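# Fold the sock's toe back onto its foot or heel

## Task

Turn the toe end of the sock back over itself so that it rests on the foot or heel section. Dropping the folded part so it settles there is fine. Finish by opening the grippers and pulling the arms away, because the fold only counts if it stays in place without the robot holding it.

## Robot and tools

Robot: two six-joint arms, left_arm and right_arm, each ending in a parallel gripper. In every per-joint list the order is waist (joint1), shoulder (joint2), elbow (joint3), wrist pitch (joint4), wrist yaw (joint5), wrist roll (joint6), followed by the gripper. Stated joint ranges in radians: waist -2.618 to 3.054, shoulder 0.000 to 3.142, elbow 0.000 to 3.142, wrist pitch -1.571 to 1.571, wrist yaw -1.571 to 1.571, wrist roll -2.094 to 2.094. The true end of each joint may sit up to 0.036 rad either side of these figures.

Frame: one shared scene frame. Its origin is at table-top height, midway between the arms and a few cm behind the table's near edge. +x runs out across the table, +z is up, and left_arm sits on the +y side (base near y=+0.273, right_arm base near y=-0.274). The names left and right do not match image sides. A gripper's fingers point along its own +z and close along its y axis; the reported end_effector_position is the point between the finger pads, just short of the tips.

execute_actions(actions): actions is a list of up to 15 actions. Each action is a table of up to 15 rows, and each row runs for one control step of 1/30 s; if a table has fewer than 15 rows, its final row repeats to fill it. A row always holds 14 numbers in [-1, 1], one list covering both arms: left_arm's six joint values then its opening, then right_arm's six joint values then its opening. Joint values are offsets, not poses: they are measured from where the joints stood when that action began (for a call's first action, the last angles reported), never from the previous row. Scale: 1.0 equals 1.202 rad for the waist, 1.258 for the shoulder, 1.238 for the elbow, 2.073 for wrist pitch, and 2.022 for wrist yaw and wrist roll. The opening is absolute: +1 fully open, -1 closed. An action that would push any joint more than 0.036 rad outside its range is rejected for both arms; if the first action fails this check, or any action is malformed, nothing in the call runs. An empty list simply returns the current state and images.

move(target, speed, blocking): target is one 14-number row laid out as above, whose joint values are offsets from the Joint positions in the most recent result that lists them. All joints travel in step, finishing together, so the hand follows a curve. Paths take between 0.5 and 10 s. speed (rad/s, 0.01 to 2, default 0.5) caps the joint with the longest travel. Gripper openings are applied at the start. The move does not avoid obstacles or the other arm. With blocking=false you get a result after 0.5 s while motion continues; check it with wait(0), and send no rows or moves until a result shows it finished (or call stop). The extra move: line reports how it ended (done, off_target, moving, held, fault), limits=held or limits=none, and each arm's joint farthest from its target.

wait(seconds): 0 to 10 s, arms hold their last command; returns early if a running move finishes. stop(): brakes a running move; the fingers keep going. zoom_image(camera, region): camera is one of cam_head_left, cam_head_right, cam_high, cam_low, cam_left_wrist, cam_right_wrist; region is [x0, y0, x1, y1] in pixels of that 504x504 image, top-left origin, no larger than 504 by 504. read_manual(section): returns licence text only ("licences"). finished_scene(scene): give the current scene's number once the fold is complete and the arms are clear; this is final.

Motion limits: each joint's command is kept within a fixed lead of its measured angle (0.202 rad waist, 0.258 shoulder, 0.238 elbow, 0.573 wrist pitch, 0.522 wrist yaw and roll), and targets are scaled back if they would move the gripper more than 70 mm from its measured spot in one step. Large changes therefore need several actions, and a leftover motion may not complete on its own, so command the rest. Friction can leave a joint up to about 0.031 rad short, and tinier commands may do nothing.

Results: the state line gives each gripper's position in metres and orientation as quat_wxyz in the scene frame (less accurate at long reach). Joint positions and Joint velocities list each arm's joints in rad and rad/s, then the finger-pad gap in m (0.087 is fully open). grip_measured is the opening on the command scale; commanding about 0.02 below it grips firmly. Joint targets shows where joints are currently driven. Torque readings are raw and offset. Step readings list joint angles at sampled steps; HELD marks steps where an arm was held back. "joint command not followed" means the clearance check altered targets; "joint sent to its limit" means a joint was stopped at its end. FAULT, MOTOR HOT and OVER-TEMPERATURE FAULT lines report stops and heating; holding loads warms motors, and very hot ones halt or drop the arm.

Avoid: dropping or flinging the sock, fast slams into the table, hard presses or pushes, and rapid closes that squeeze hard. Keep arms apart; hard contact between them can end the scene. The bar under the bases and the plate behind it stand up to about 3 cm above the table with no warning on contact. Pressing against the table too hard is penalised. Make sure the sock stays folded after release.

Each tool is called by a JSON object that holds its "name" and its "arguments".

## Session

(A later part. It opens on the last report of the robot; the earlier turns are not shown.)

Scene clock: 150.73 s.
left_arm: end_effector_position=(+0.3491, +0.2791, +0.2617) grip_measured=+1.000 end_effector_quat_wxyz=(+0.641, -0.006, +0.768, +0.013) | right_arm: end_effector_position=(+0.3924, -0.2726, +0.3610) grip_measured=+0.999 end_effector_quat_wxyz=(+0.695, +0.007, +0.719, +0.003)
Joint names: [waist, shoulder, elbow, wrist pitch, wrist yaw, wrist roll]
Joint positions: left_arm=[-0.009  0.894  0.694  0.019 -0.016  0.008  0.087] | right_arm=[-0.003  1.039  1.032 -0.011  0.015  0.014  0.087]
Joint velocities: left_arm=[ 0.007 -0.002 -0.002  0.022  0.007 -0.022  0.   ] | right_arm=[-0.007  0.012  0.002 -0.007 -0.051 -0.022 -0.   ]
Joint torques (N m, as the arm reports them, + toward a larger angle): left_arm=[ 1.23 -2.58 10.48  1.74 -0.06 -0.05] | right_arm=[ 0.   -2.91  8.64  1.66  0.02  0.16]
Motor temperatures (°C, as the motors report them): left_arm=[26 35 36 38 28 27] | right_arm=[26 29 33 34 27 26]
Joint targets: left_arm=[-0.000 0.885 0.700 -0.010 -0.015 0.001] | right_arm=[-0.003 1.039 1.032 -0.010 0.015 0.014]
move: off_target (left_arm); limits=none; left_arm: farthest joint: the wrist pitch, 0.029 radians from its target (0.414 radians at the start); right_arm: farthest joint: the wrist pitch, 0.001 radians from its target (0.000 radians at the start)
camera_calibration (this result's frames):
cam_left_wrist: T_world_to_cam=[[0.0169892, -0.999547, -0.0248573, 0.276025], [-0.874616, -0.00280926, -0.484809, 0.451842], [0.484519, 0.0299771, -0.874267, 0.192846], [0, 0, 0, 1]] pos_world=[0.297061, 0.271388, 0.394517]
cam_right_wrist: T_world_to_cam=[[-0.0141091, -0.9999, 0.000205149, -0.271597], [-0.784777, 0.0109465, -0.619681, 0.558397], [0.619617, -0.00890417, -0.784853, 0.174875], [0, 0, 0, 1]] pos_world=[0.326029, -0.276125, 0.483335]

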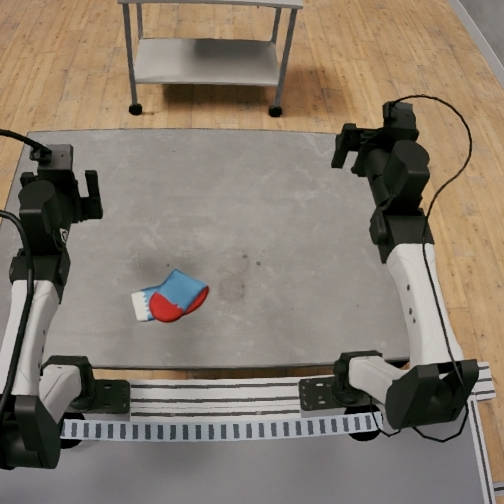

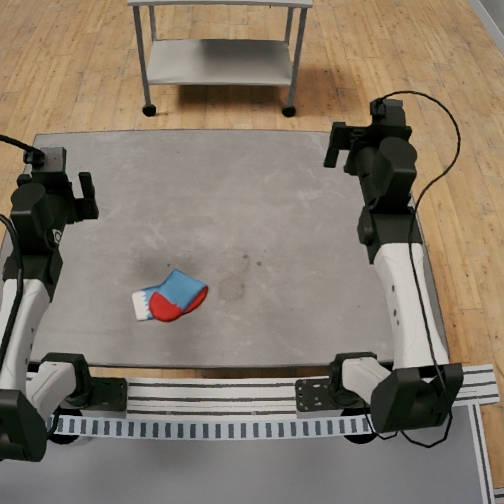

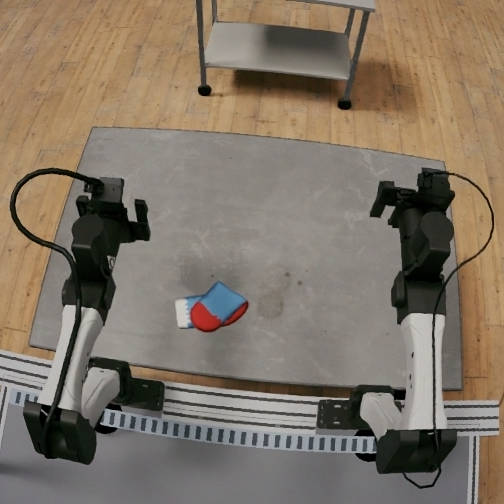

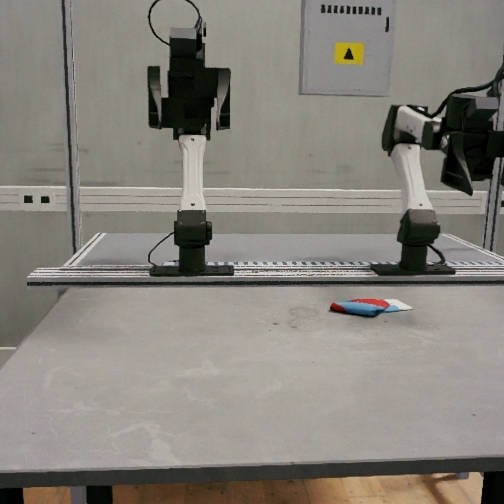

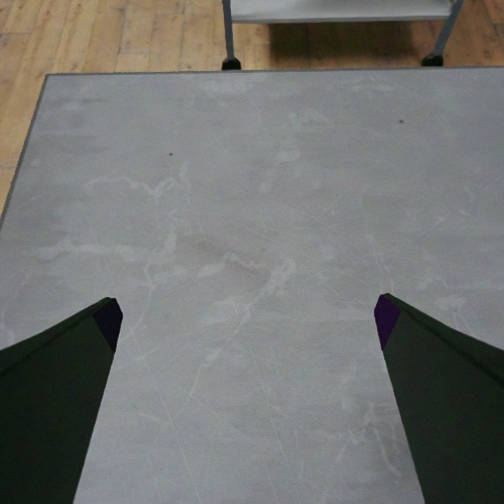

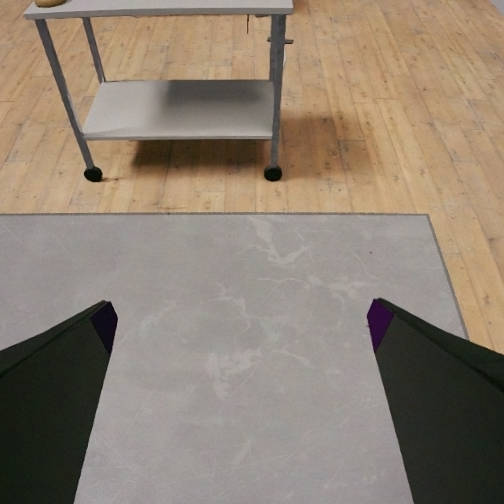

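The toe landed partly on the leg, so I'll shift it onto the heel.

{"name": "move", "arguments": {"target": [-0.578,0.722,0.39,-0.475,0,0,0.2,0,0,0,0,0,0,1], "speed": 0.8}}

Scene clock: 161.60 s.
left_arm: end_effector_position=(+0.2159, +0.1057, +0.0450) grip_measured=+0.200 end_effector_quat_wxyz=(+0.003, +0.337, +0.941, +0.009) | right_arm: end_effector_position=(+0.3923, -0.2726, +0.3607) grip_measured=+0.999 end_effector_quat_wxyz=(+0.695, +0.007, +0.719, +0.003)
Joint names: [waist, shoulder, elbow, wrist pitch, wrist yaw, wrist roll]
Joint positions: left_arm=[-0.701  1.788  1.163 -0.947 -0.016  0.008  0.052] | right_arm=[-0.003  1.039  1.032 -0.012  0.015  0.014  0.087]
Joint velocities: left_arm=[ 0.007  0.002 -0.002  0.066  0.037  0.022  0.   ] | right_arm=[ 0.012  0.002  0.002 -0.022 -0.007  0.022 -0.001]
Joint torques (N m, as the arm reports them, + toward a larger angle): left_arm=[ 0.13 -7.01  8.8   0.12 -0.08  0.  ] | right_arm=[-0.01 -2.91  8.64  1.66  0.02  0.16]
Motor temperatures (°C, as the motors report them): left_arm=[26 34 38 38 28 27] | right_arm=[26 29 33 35 27 26]
Joint targets: left_arm=[-0.704 1.802 1.176 -0.966 -0.016 0.008] | right_arm=[-0.003 1.039 1.032 -0.011 0.015 0.014]
move: done; limits=none; left_arm: farthest joint: the wrist pitch, 0.019 radians from its target (0.984 radians at the start); right_arm: farthest joint: the wrist pitch, 0.001 radians from its target (0.000 radians at the start)
camera_calibration (this result's frames):
cam_left_wrist: T_world_to_cam=[[-0.645881, -0.763338, -0.0123788, 0.217151], [-0.489434, 0.401571, 0.774077, 0.0472402], [-0.585911, 0.50602, -0.63297, 0.243044], [0, 0, 0, 1]] pos_world=[0.305777, 0.0238038, 0.11996]
cam_right_wrist: T_world_to_cam=[[-0.0141072, -0.9999, 0.000232177, -0.271608], [-0.785486, 0.0109385, -0.618783, 0.558128], [0.618719, -0.00891169, -0.785562, 0.175294], [0, 0, 0, 1]] pos_world=[0.326112, -0.276124, 0.483128]

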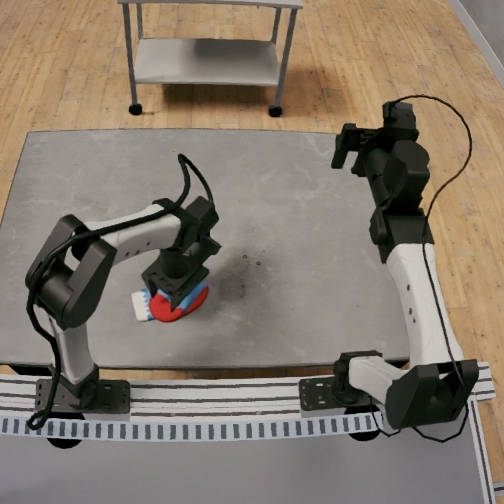

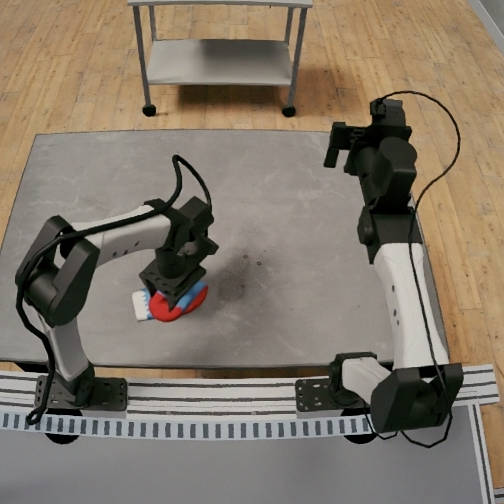

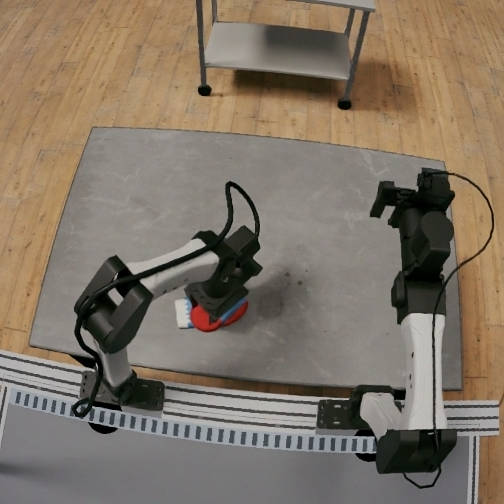

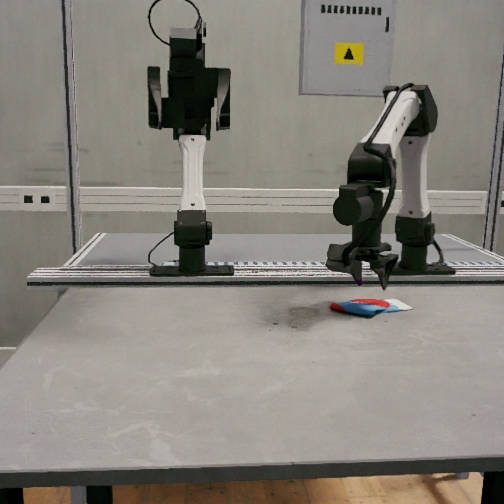

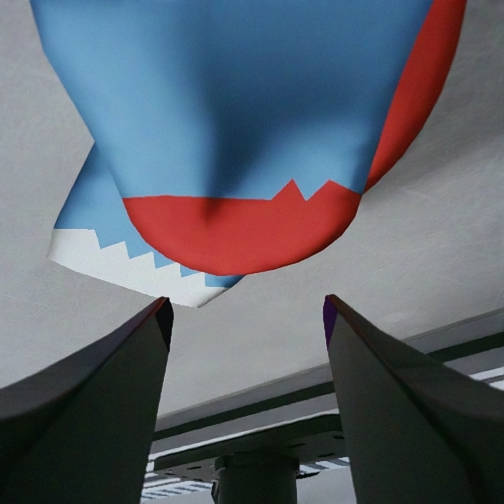

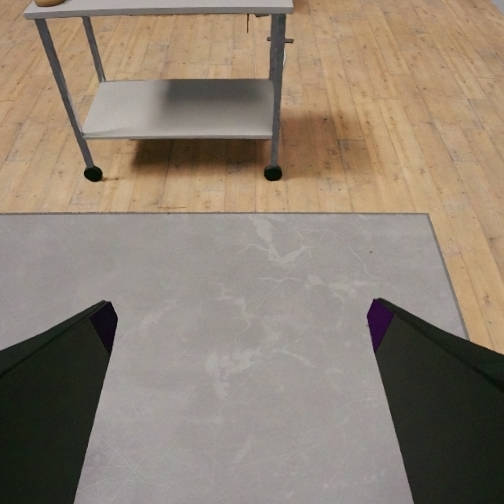

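{"name": "move", "arguments": {"target": [0,0.085,0,0.035,0,0,0.2,0,0,0,0,0,0,1], "speed": 0.15}}

Scene clock: 169.73 s.
left_arm: end_effector_position=(+0.2211, +0.1016, +0.0202) grip_measured=+0.200 end_effector_quat_wxyz=(-0.009, +0.337, +0.941, +0.013) | right_arm: end_effector_position=(+0.3923, -0.2726, +0.3603) grip_measured=+0.999 end_effector_quat_wxyz=(+0.694, +0.007, +0.720, +0.003)
Joint names: [waist, shoulder, elbow, wrist pitch, wrist yaw, wrist roll]
Joint positions: left_arm=[-0.701  1.875  1.163 -0.886 -0.016  0.008  0.052] | right_arm=[-0.003  1.039  1.032 -0.013  0.015  0.014  0.087]
Joint velocities: left_arm=[-0.027 -0.002 -0.007  0.037 -0.007  0.051 -0.   ] | right_arm=[ 0.002  0.012 -0.007 -0.037 -0.007 -0.022  0.   ]
Joint torques (N m, as the arm reports them, + toward a larger angle): left_arm=[ 0.45 -6.85  7.18  0.37 -0.09  0.01] | right_arm=[ 0.   -2.92  8.64  1.67  0.02  0.16]
Motor temperatures (°C, as the motors report them): left_arm=[26 35 38 36 28 27] | right_arm=[26 29 33 35 27 26]
Joint targets: left_arm=[-0.701 1.895 1.163 -0.874 -0.016 0.008] | right_arm=[-0.003 1.039 1.032 -0.012 0.015 0.014]
move: done; limits=none; left_arm: farthest joint: the shoulder, 0.020 radians from its target (0.107 radians at the start); right_arm: farthest joint: the wrist pitch, 0.001 radians from its target (0.000 radians at the start)
camera_calibration (this result's frames):
cam_left_wrist: T_world_to_cam=[[-0.646083, -0.763176, -0.0118076, 0.217058], [-0.473454, 0.388583, 0.790471, 0.0680604], [-0.59868, 0.5163, -0.612386, 0.233811], [0, 0, 0, 1]] pos_world=[0.312439, 0.0184899, 0.0919457]
cam_right_wrist: T_world_to_cam=[[-0.0141046, -0.9999, 0.000268211, -0.271624], [-0.786429, 0.0109277, -0.617584, 0.557768], [0.61752, -0.00892173, -0.786505, 0.175853], [0, 0, 0, 1]] pos_world=[0.326222, -0.276123, 0.48285]

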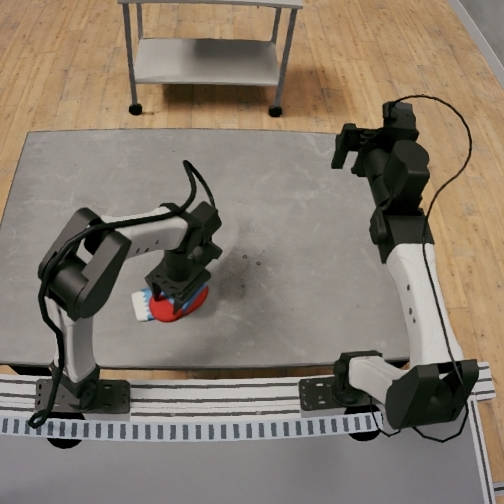

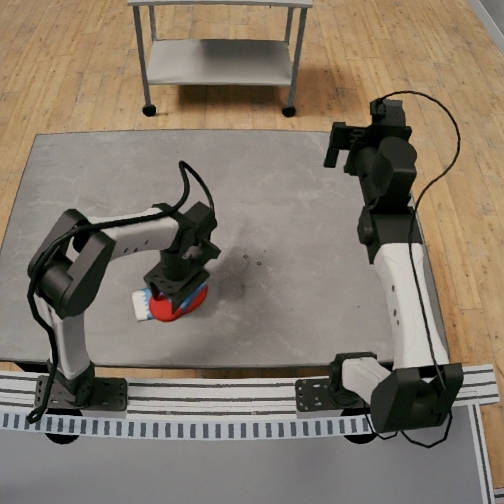

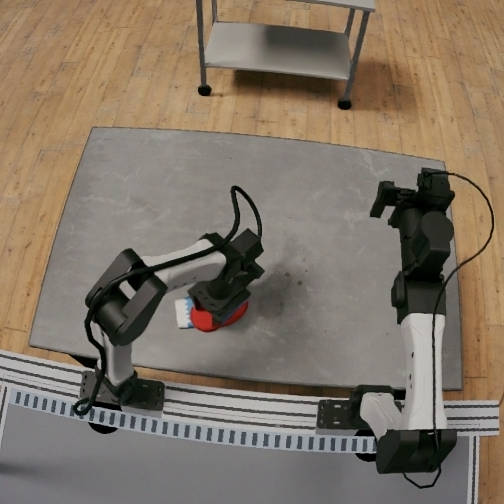

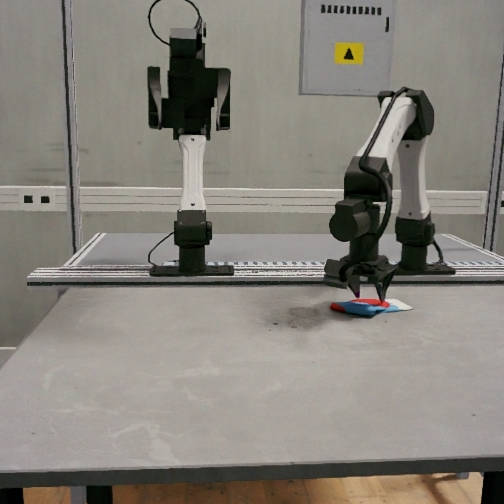

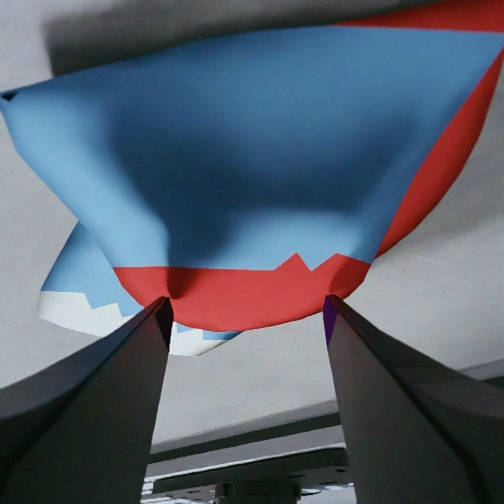

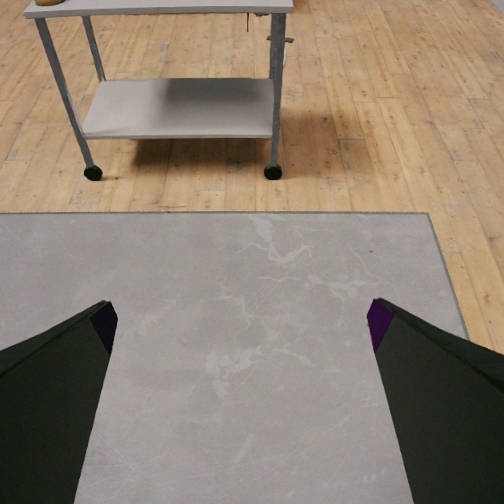

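{"name": "execute_actions", "arguments": {"actions": [[[0,0.027,0,0,0,0,0.2,0,0,0,0,0,0,1]],[[0,0.02,0,0,0,0,0.1,0,0,0,0,0,0,1],[0,0.02,0,0,0,0,0,0,0,0,0,0,0,1],[0,0.02,0,0,0,0,-0.1,0,0,0,0,0,0,1],[0,0.02,0,0,0,0,-0.2,0,0,0,0,0,0,1],[0,0.02,0,0,0,0,-0.3,0,0,0,0,0,0,1],[0,0.02,0,0,0,0,-0.4,0,0,0,0,0,0,1],[0,0.02,0,0,0,0,-0.5,0,0,0,0,0,0,1],[0,0.02,0,0,0,0,-0.6,0,0,0,0,0,0,1],[0,0.02,0,0,0,0,-0.7,0,0,0,0,0,0,1],[0,0.02,0,0,0,0,-0.8,0,0,0,0,0,0,1],[0,0.02,0,0,0,0,-0.9,0,0,0,0,0,0,1],[0,0.02,0,0,0,0,-1,0,0,0,0,0,0,1]]]}}

{"name": "move", "arguments": {"target": [0,-0.08,0,0,0,0,-1,0,0,0,0,0,0,1], "speed": 0.15}}

{"name": "zoom_image", "arguments": {"camera": "cam_head_right", "region": [100,240,240,360]}}

Scene clock: 184.13 s.
left_arm: end_effector_position=(+0.2200, +0.1025, +0.0168) grip_measured=-0.984 end_effector_quat_wxyz=(-0.015, +0.338, +0.941, +0.015) | right_arm: end_effector_position=(+0.3921, -0.2726, +0.3597) grip_measured=+0.999 end_effector_quat_wxyz=(+0.693, +0.007, +0.721, +0.003)
Joint names: [waist, shoulder, elbow, wrist pitch, wrist yaw, wrist roll]
Joint positions: left_arm=[-0.701  1.888  1.163 -0.885 -0.016  0.008  0.001] | right_arm=[-0.003  1.039  1.032 -0.016  0.015  0.014  0.087]
Joint velocities: left_arm=[ 0.002 -0.012 -0.007  0.051 -0.007  0.051 -0.002] | right_arm=[-0.022  0.007 -0.022 -0.007 -0.066  0.022 -0.001]
Joint torques (N m, as the arm reports them, + toward a larger angle): left_arm=[ 0.49 -6.49  7.18  0.22 -0.09  0.02] | right_arm=[-0.01 -2.91  8.63  1.67  0.02  0.16]
Motor temperatures (°C, as the motors report them): left_arm=[26 36 38 35 28 27] | right_arm=[26 29 34 35 27 26]
Joint targets: left_arm=[-0.701 1.914 1.163 -0.885 -0.016 0.008] | right_arm=[-0.003 1.039 1.032 -0.015 0.015 0.014]
Step readings (joint positions; steps 1 to 15: 1st action; 16 to 30: 2nd action):
0: left_arm=[-0.701 1.875 1.163 -0.885 -0.016 0.008] | right_arm=[-0.003 1.039 1.032 -0.013 0.015 0.014]
1: left_arm=[-0.701 1.876 1.163 -0.885 -0.016 0.008] | right_arm=[-0.003 1.039 1.032 -0.013 0.015 0.014]
2: left_arm=[-0.701 1.879 1.163 -0.885 -0.016 0.008] | right_arm=[-0.003 1.039 1.032 -0.014 0.015 0.014]
4: left_arm=[-0.701 1.885 1.163 -0.885 -0.016 0.008] | right_arm=[-0.003 1.039 1.032 -0.014 0.015 0.014]
8: left_arm=[-0.701 1.888 1.163 -0.885 -0.016 0.008] | right_arm=[-0.003 1.039 1.032 -0.014 0.015 0.014]
15: left_arm=[-0.701 1.888 1.163 -0.885 -0.016 0.008] | right_arm=[-0.003 1.039 1.032 -0.015 0.015 0.014]
16: left_arm=[-0.701 1.888 1.163 -0.885 -0.016 0.008] | right_arm=[-0.003 1.039 1.032 -0.015 0.015 0.014]
17: left_arm=[-0.701 1.888 1.163 -0.885 -0.016 0.008] | right_arm=[-0.003 1.039 1.032 -0.015 0.015 0.014]
19: left_arm=[-0.701 1.888 1.163 -0.885 -0.016 0.008] | right_arm=[-0.003 1.039 1.032 -0.015 0.015 0.014]
23: left_arm=[-0.701 1.888 1.163 -0.885 -0.016 0.008] | right_arm=[-0.003 1.039 1.032 -0.016 0.015 0.014]
30: Joint positions above
camera_calibration (this result's frames):
cam_left_wrist: T_world_to_cam=[[-0.646178, -0.763099, -0.0115236, 0.217003], [-0.465458, 0.382085, 0.798348, 0.0686765], [-0.604816, 0.521239, -0.602086, 0.231272], [0, 0, 0, 1]] pos_world=[0.312066, 0.0188068, 0.0869186]
cam_right_wrist: T_world_to_cam=[[-0.0141007, -0.999901, 0.000322255, -0.271646], [-0.787841, 0.0109117, -0.615783, 0.557227], [0.615718, -0.00893682, -0.787916, 0.176689], [0, 0, 0, 1]] pos_world=[0.326385, -0.276121, 0.482434]

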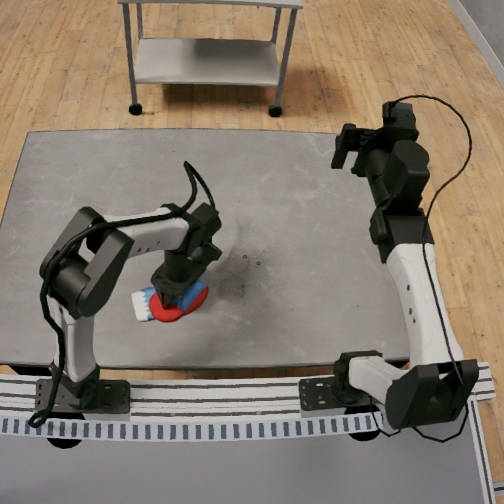

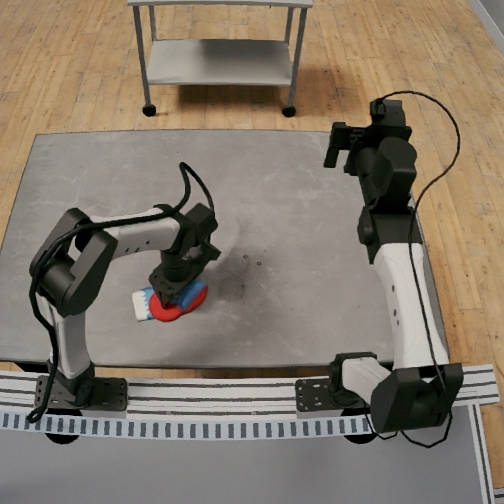

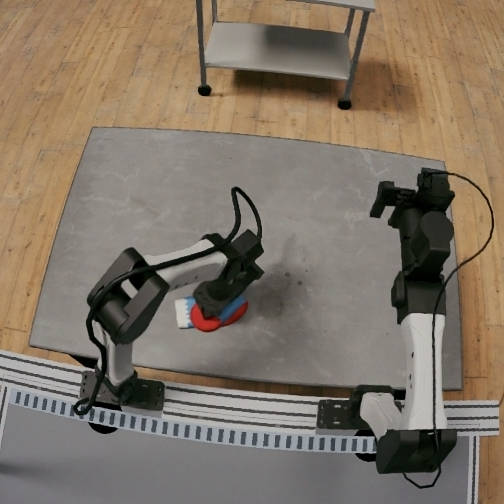

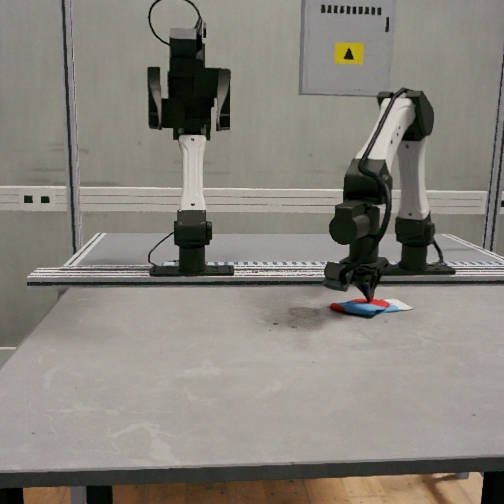

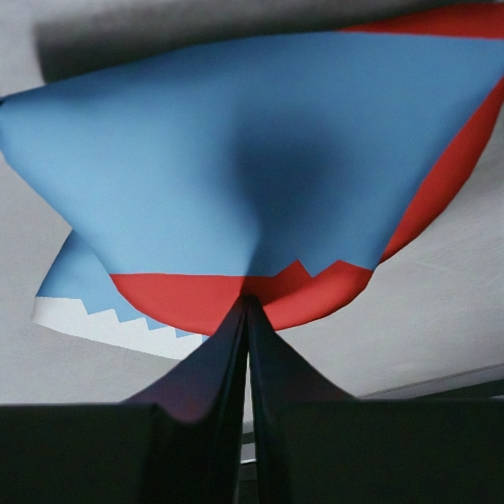

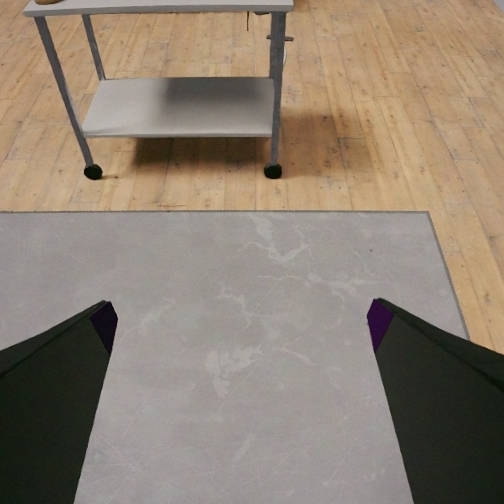

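Scene clock: 185.17 s.
left_arm: end_effector_position=(+0.2274, +0.0965, +0.0410) grip_measured=-0.985 end_effector_quat_wxyz=(+0.029, +0.337, +0.941, -0.000) | right_arm: end_effector_position=(+0.3921, -0.2726, +0.3595) grip_measured=+0.999 end_effector_quat_wxyz=(+0.693, +0.007, +0.721, +0.003)
Joint names: [waist, shoulder, elbow, wrist pitch, wrist yaw, wrist roll]
Joint positions: left_arm=[-0.701  1.795  1.163 -0.885 -0.016  0.008  0.001] | right_arm=[-0.003  1.039  1.032 -0.017  0.015  0.014  0.087]
Joint velocities: left_arm=[-0.017 -0.002  0.002 -0.007  0.037  0.007  0.   ] | right_arm=[ 0.002 -0.002 -0.007 -0.081  0.022 -0.037 -0.001]
Joint torques (N m, as the arm reports them, + toward a larger angle): left_arm=[ 0.18 -8.41  7.64  0.41 -0.11  0.02] | right_arm=[-0.01 -2.9   8.62  1.67  0.02  0.16]
Motor temperatures (°C, as the motors report them): left_arm=[26 36 38 35 28 27] | right_arm=[26 29 34 35 27 26]
Joint targets: left_arm=[-0.701 1.788 1.163 -0.885 -0.016 0.008] | right_arm=[-0.003 1.039 1.032 -0.016 0.015 0.014]
move: done; limits=none; left_arm: farthest joint: the shoulder, 0.008 radians from its target (0.101 radians at the start); right_arm: farthest joint: the wrist pitch, 0.001 radians from its target (0.000 radians at the start)
camera_calibration (this result's frames):
cam_left_wrist: T_world_to_cam=[[-0.645429, -0.7637, -0.0135318, 0.217408], [-0.521233, 0.427423, 0.738665, 0.0658602], [-0.558335, 0.483809, -0.673937, 0.249476], [0, 0, 0, 1]] pos_world=[0.313941, 0.0171856, 0.122424]
cam_right_wrist: T_world_to_cam=[[-0.0140986, -0.999901, 0.000349274, -0.271658], [-0.788545, 0.0109037, -0.614881, 0.556956], [0.614816, -0.00894438, -0.78862, 0.177106], [0, 0, 0, 1]] pos_world=[0.326467, -0.27612, 0.482226]

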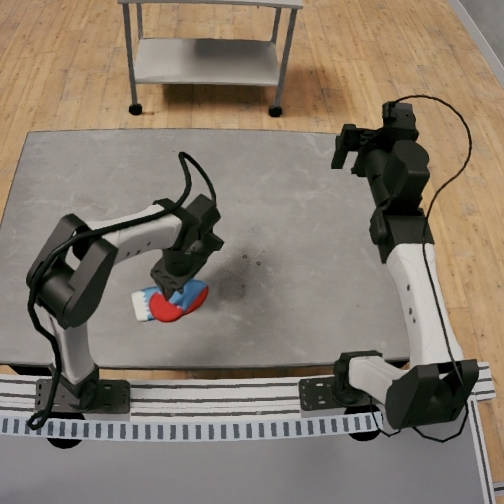

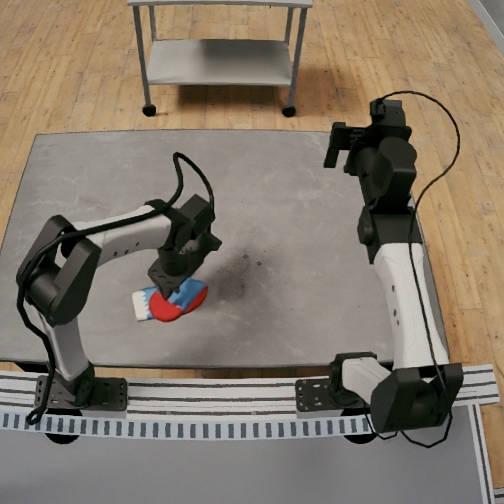

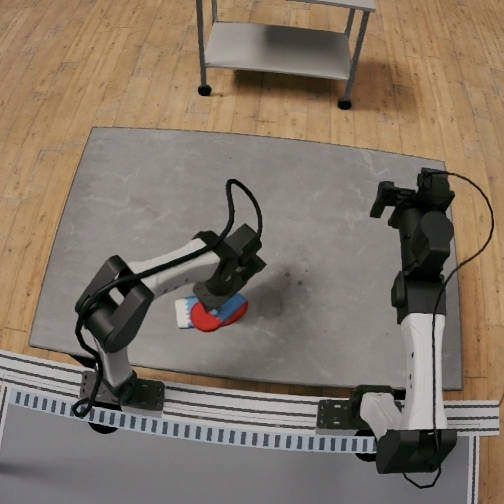

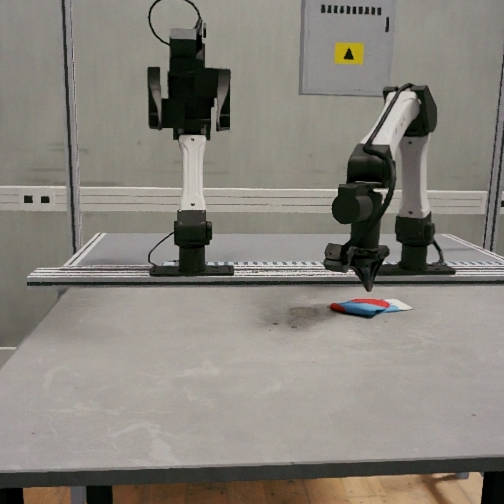

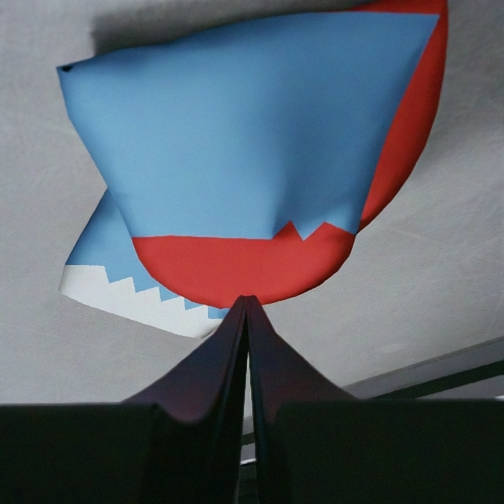

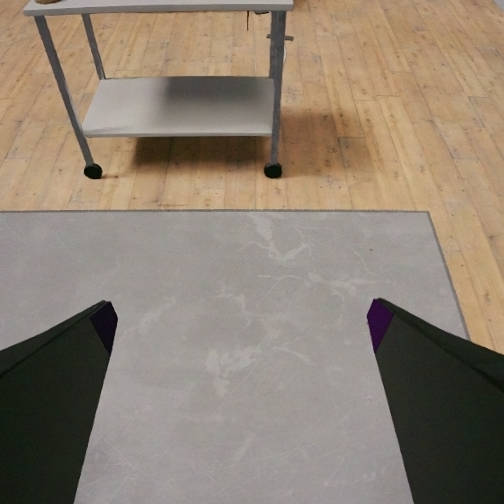

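Region (100, 240, 240, 360) of cam_head_right's 504x504 image, scaled by 3.600, with more detail than that image has; it fills the top 432 rows of this view, and the rest is white.

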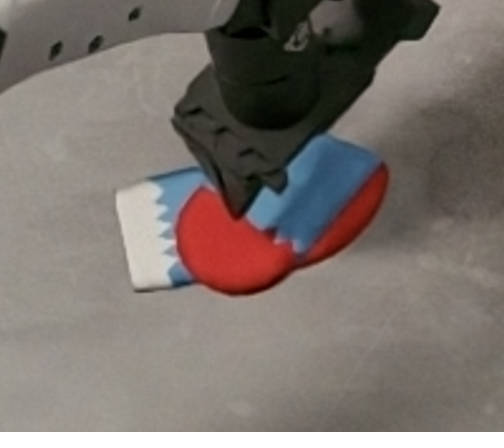

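That pinch missed. Retrying slightly deeper.

{"name": "move", "arguments": {"target": [0,0.105,0,0,0,0,0.2,0,0,0,0,0,0,1], "speed": 0.15}}

{"name": "execute_actions", "arguments": {"actions": [[[0,0.03,0,0,0,0,0.1,0,0,0,0,0,0,1],[0,0.03,0,0,0,0,0,0,0,0,0,0,0,1],[0,0.03,0,0,0,0,-0.1,0,0,0,0,0,0,1],[0,0.03,0,0,0,0,-0.2,0,0,0,0,0,0,1],[0,0.03,0,0,0,0,-0.3,0,0,0,0,0,0,1],[0,0.03,0,0,0,0,-0.4,0,0,0,0,0,0,1],[0,0.03,0,0,0,0,-0.5,0,0,0,0,0,0,1],[0,0.03,0,0,0,0,-0.6,0,0,0,0,0,0,1],[0,0.03,0,0,0,0,-0.7,0,0,0,0,0,0,1],[0,0.03,0,0,0,0,-0.8,0,0,0,0,0,0,1],[0,0.03,0,0,0,0,-0.9,0,0,0,0,0,0,1],[0,0.03,0,0,0,0,-1,0,0,0,0,0,0,1]]]}}

Scene clock: 197.07 s.
left_arm: end_effector_position=(+0.2193, +0.1031, +0.0149) grip_measured=+0.200 end_effector_quat_wxyz=(-0.019, +0.338, +0.941, +0.017) | right_arm: end_effector_position=(+0.3920, -0.2726, +0.3591) grip_measured=+0.999 end_effector_quat_wxyz=(+0.692, +0.007, +0.722, +0.003)
Joint names: [waist, shoulder, elbow, wrist pitch, wrist yaw, wrist roll]
Joint positions: left_arm=[-0.701  1.896  1.163 -0.885 -0.017  0.008  0.052] | right_arm=[-0.003  1.039  1.032 -0.018  0.015  0.014  0.087]
Joint velocities: left_arm=[-0.007 -0.017 -0.002  0.037 -0.037  0.007 -0.   ] | right_arm=[-0.002 -0.022  0.002  0.081 -0.007  0.007 -0.   ]
Joint torques (N m, as the arm reports them, + toward a larger angle): left_arm=[ 0.21 -6.14  6.94  0.24 -0.08  0.01] | right_arm=[ 0.   -2.92  8.63  1.67  0.02  0.16]
Motor temperatures (°C, as the motors report them): left_arm=[26 38 38 34 28 27] | right_arm=[26 29 34 36 27 26]
Joint targets: left_arm=[-0.701 1.927 1.163 -0.885 -0.016 0.008] | right_arm=[-0.003 1.039 1.032 -0.017 0.015 0.014]
move: off_target (left_arm); limits=none; left_arm: farthest joint: the shoulder, 0.031 radians from its target (0.132 radians at the start); right_arm: farthest joint: the wrist pitch, 0.001 radians from its target (0.000 radians at the start)
camera_calibration (this result's frames):
cam_left_wrist: T_world_to_cam=[[-0.646244, -0.763041, -0.0117368, 0.217045], [-0.460903, 0.378004, 0.802921, 0.0690443], [-0.608224, 0.524292, -0.59597, 0.229745], [0, 0, 0, 1]] pos_world=[0.311823, 0.0190611, 0.0840318]
cam_right_wrist: T_world_to_cam=[[-0.0140958, -0.999901, 0.000385295, -0.271673], [-0.789482, 0.0108931, -0.613677, 0.556594], [0.613612, -0.00895448, -0.789557, 0.177663], [0, 0, 0, 1]] pos_world=[0.326575, -0.276118, 0.481948]

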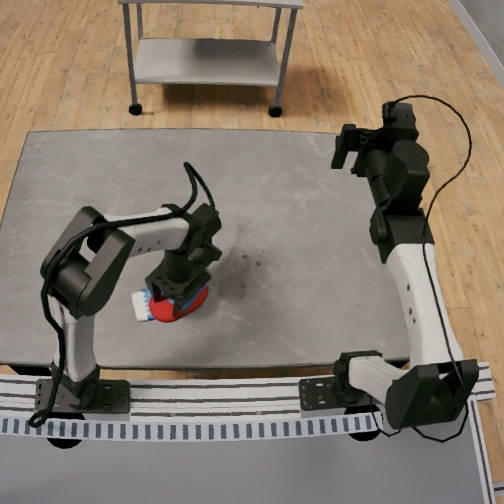

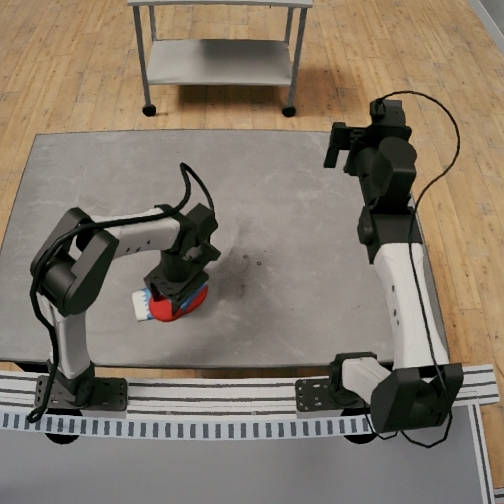

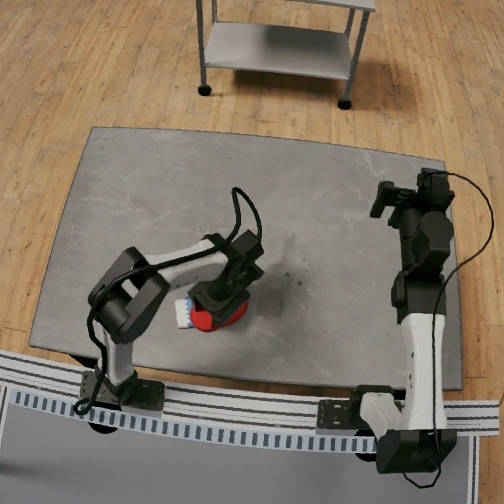

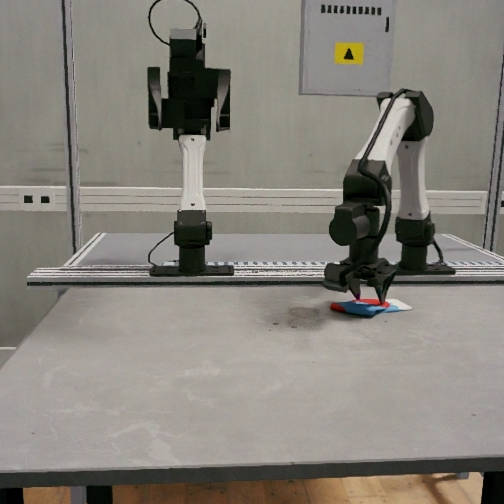

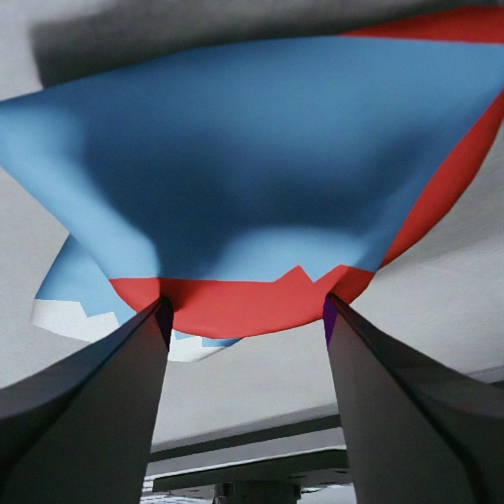

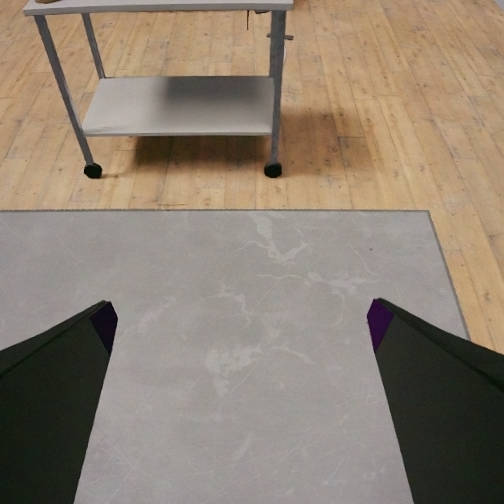

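Scene clock: 197.57 s.
left_arm: end_effector_position=(+0.2179, +0.1049, +0.0154) grip_measured=-0.962 end_effector_quat_wxyz=(-0.023, +0.338, +0.941, +0.019) | right_arm: end_effector_position=(+0.3920, -0.2726, +0.3588) grip_measured=+0.999 end_effector_quat_wxyz=(+0.692, +0.007, +0.722, +0.003)
Joint names: [waist, shoulder, elbow, wrist pitch, wrist yaw, wrist roll]
Joint positions: left_arm=[-0.701  1.896  1.163 -0.894 -0.019  0.008  0.002] | right_arm=[-0.003  1.039  1.032 -0.02   0.015  0.014  0.087]
Joint velocities: left_arm=[-0.002  0.007 -0.007  0.007 -0.022 -0.066 -0.001] | right_arm=[ 0.007 -0.007 -0.002  0.037 -0.022 -0.066 -0.   ]
Joint torques (N m, as the arm reports them, + toward a larger angle): left_arm=[ 0.26 -5.59  7.03  0.31 -0.03  0.  ] | right_arm=[ 0.   -2.91  8.64  1.67  0.02  0.16]
Motor temperatures (°C, as the motors report them): left_arm=[26 38 38 34 28 27] | right_arm=[26 29 34 36 27 26]
Joint targets: left_arm=[-0.701 1.934 1.163 -0.885 -0.017 0.008] | right_arm=[-0.003 1.039 1.032 -0.018 0.015 0.014]
Step readings (joint positions):
0: left_arm=[-0.701 1.896 1.163 -0.885 -0.017 0.008] | right_arm=[-0.003 1.039 1.032 -0.018 0.015 0.014]
1: left_arm=[-0.701 1.896 1.163 -0.885 -0.019 0.008] | right_arm=[-0.003 1.039 1.032 -0.018 0.015 0.014]
2: left_arm=[-0.701 1.896 1.163 -0.885 -0.022 0.008] | right_arm=[-0.003 1.039 1.032 -0.018 0.015 0.014]
4: left_arm=[-0.701 1.896 1.163 -0.888 -0.023 0.008] | right_arm=[-0.003 1.039 1.032 -0.019 0.015 0.014]
8: left_arm=[-0.701 1.896 1.163 -0.892 -0.021 0.008] | right_arm=[-0.003 1.039 1.032 -0.019 0.015 0.014]
15: Joint positions above
camera_calibration (this result's frames):
cam_left_wrist: T_world_to_cam=[[-0.6464, -0.762866, -0.0142084, 0.217524], [-0.456718, 0.37194, 0.808127, 0.0670032], [-0.611208, 0.528863, -0.588837, 0.228347], [0, 0, 0, 1]] pos_world=[0.310776, 0.0202562, 0.0834025]
cam_right_wrist: T_world_to_cam=[[-0.0140937, -0.999901, 0.000412307, -0.271684], [-0.790184, 0.0108851, -0.612773, 0.556321], [0.612708, -0.00896206, -0.790259, 0.17808], [0, 0, 0, 1]] pos_world=[0.326656, -0.276117, 0.48174]

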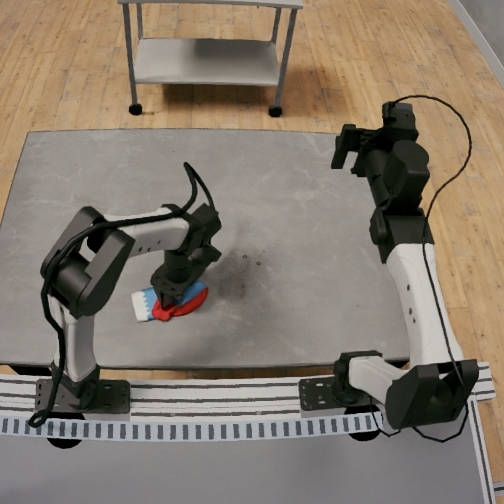

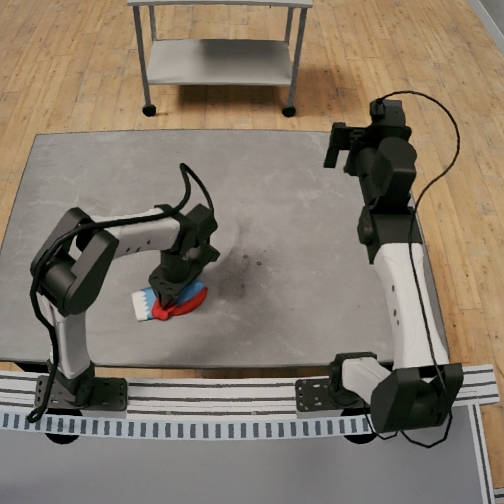

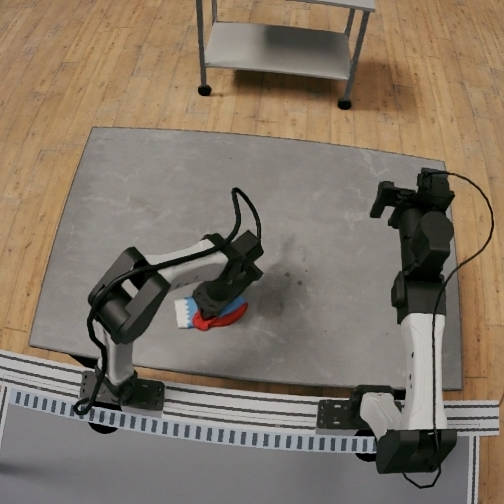

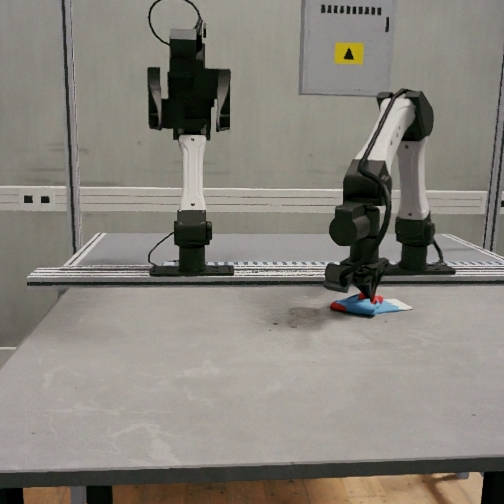

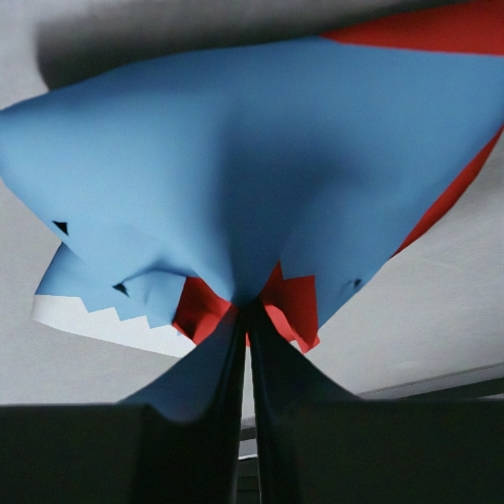

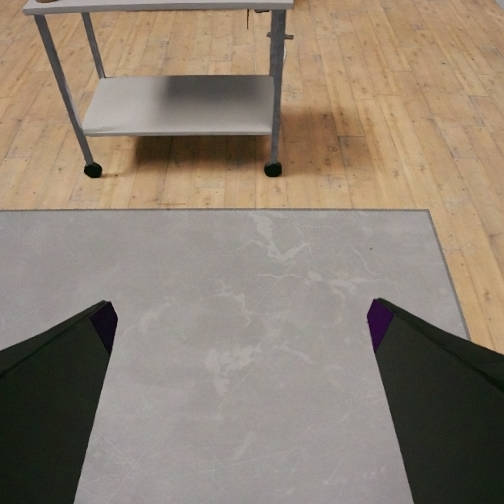

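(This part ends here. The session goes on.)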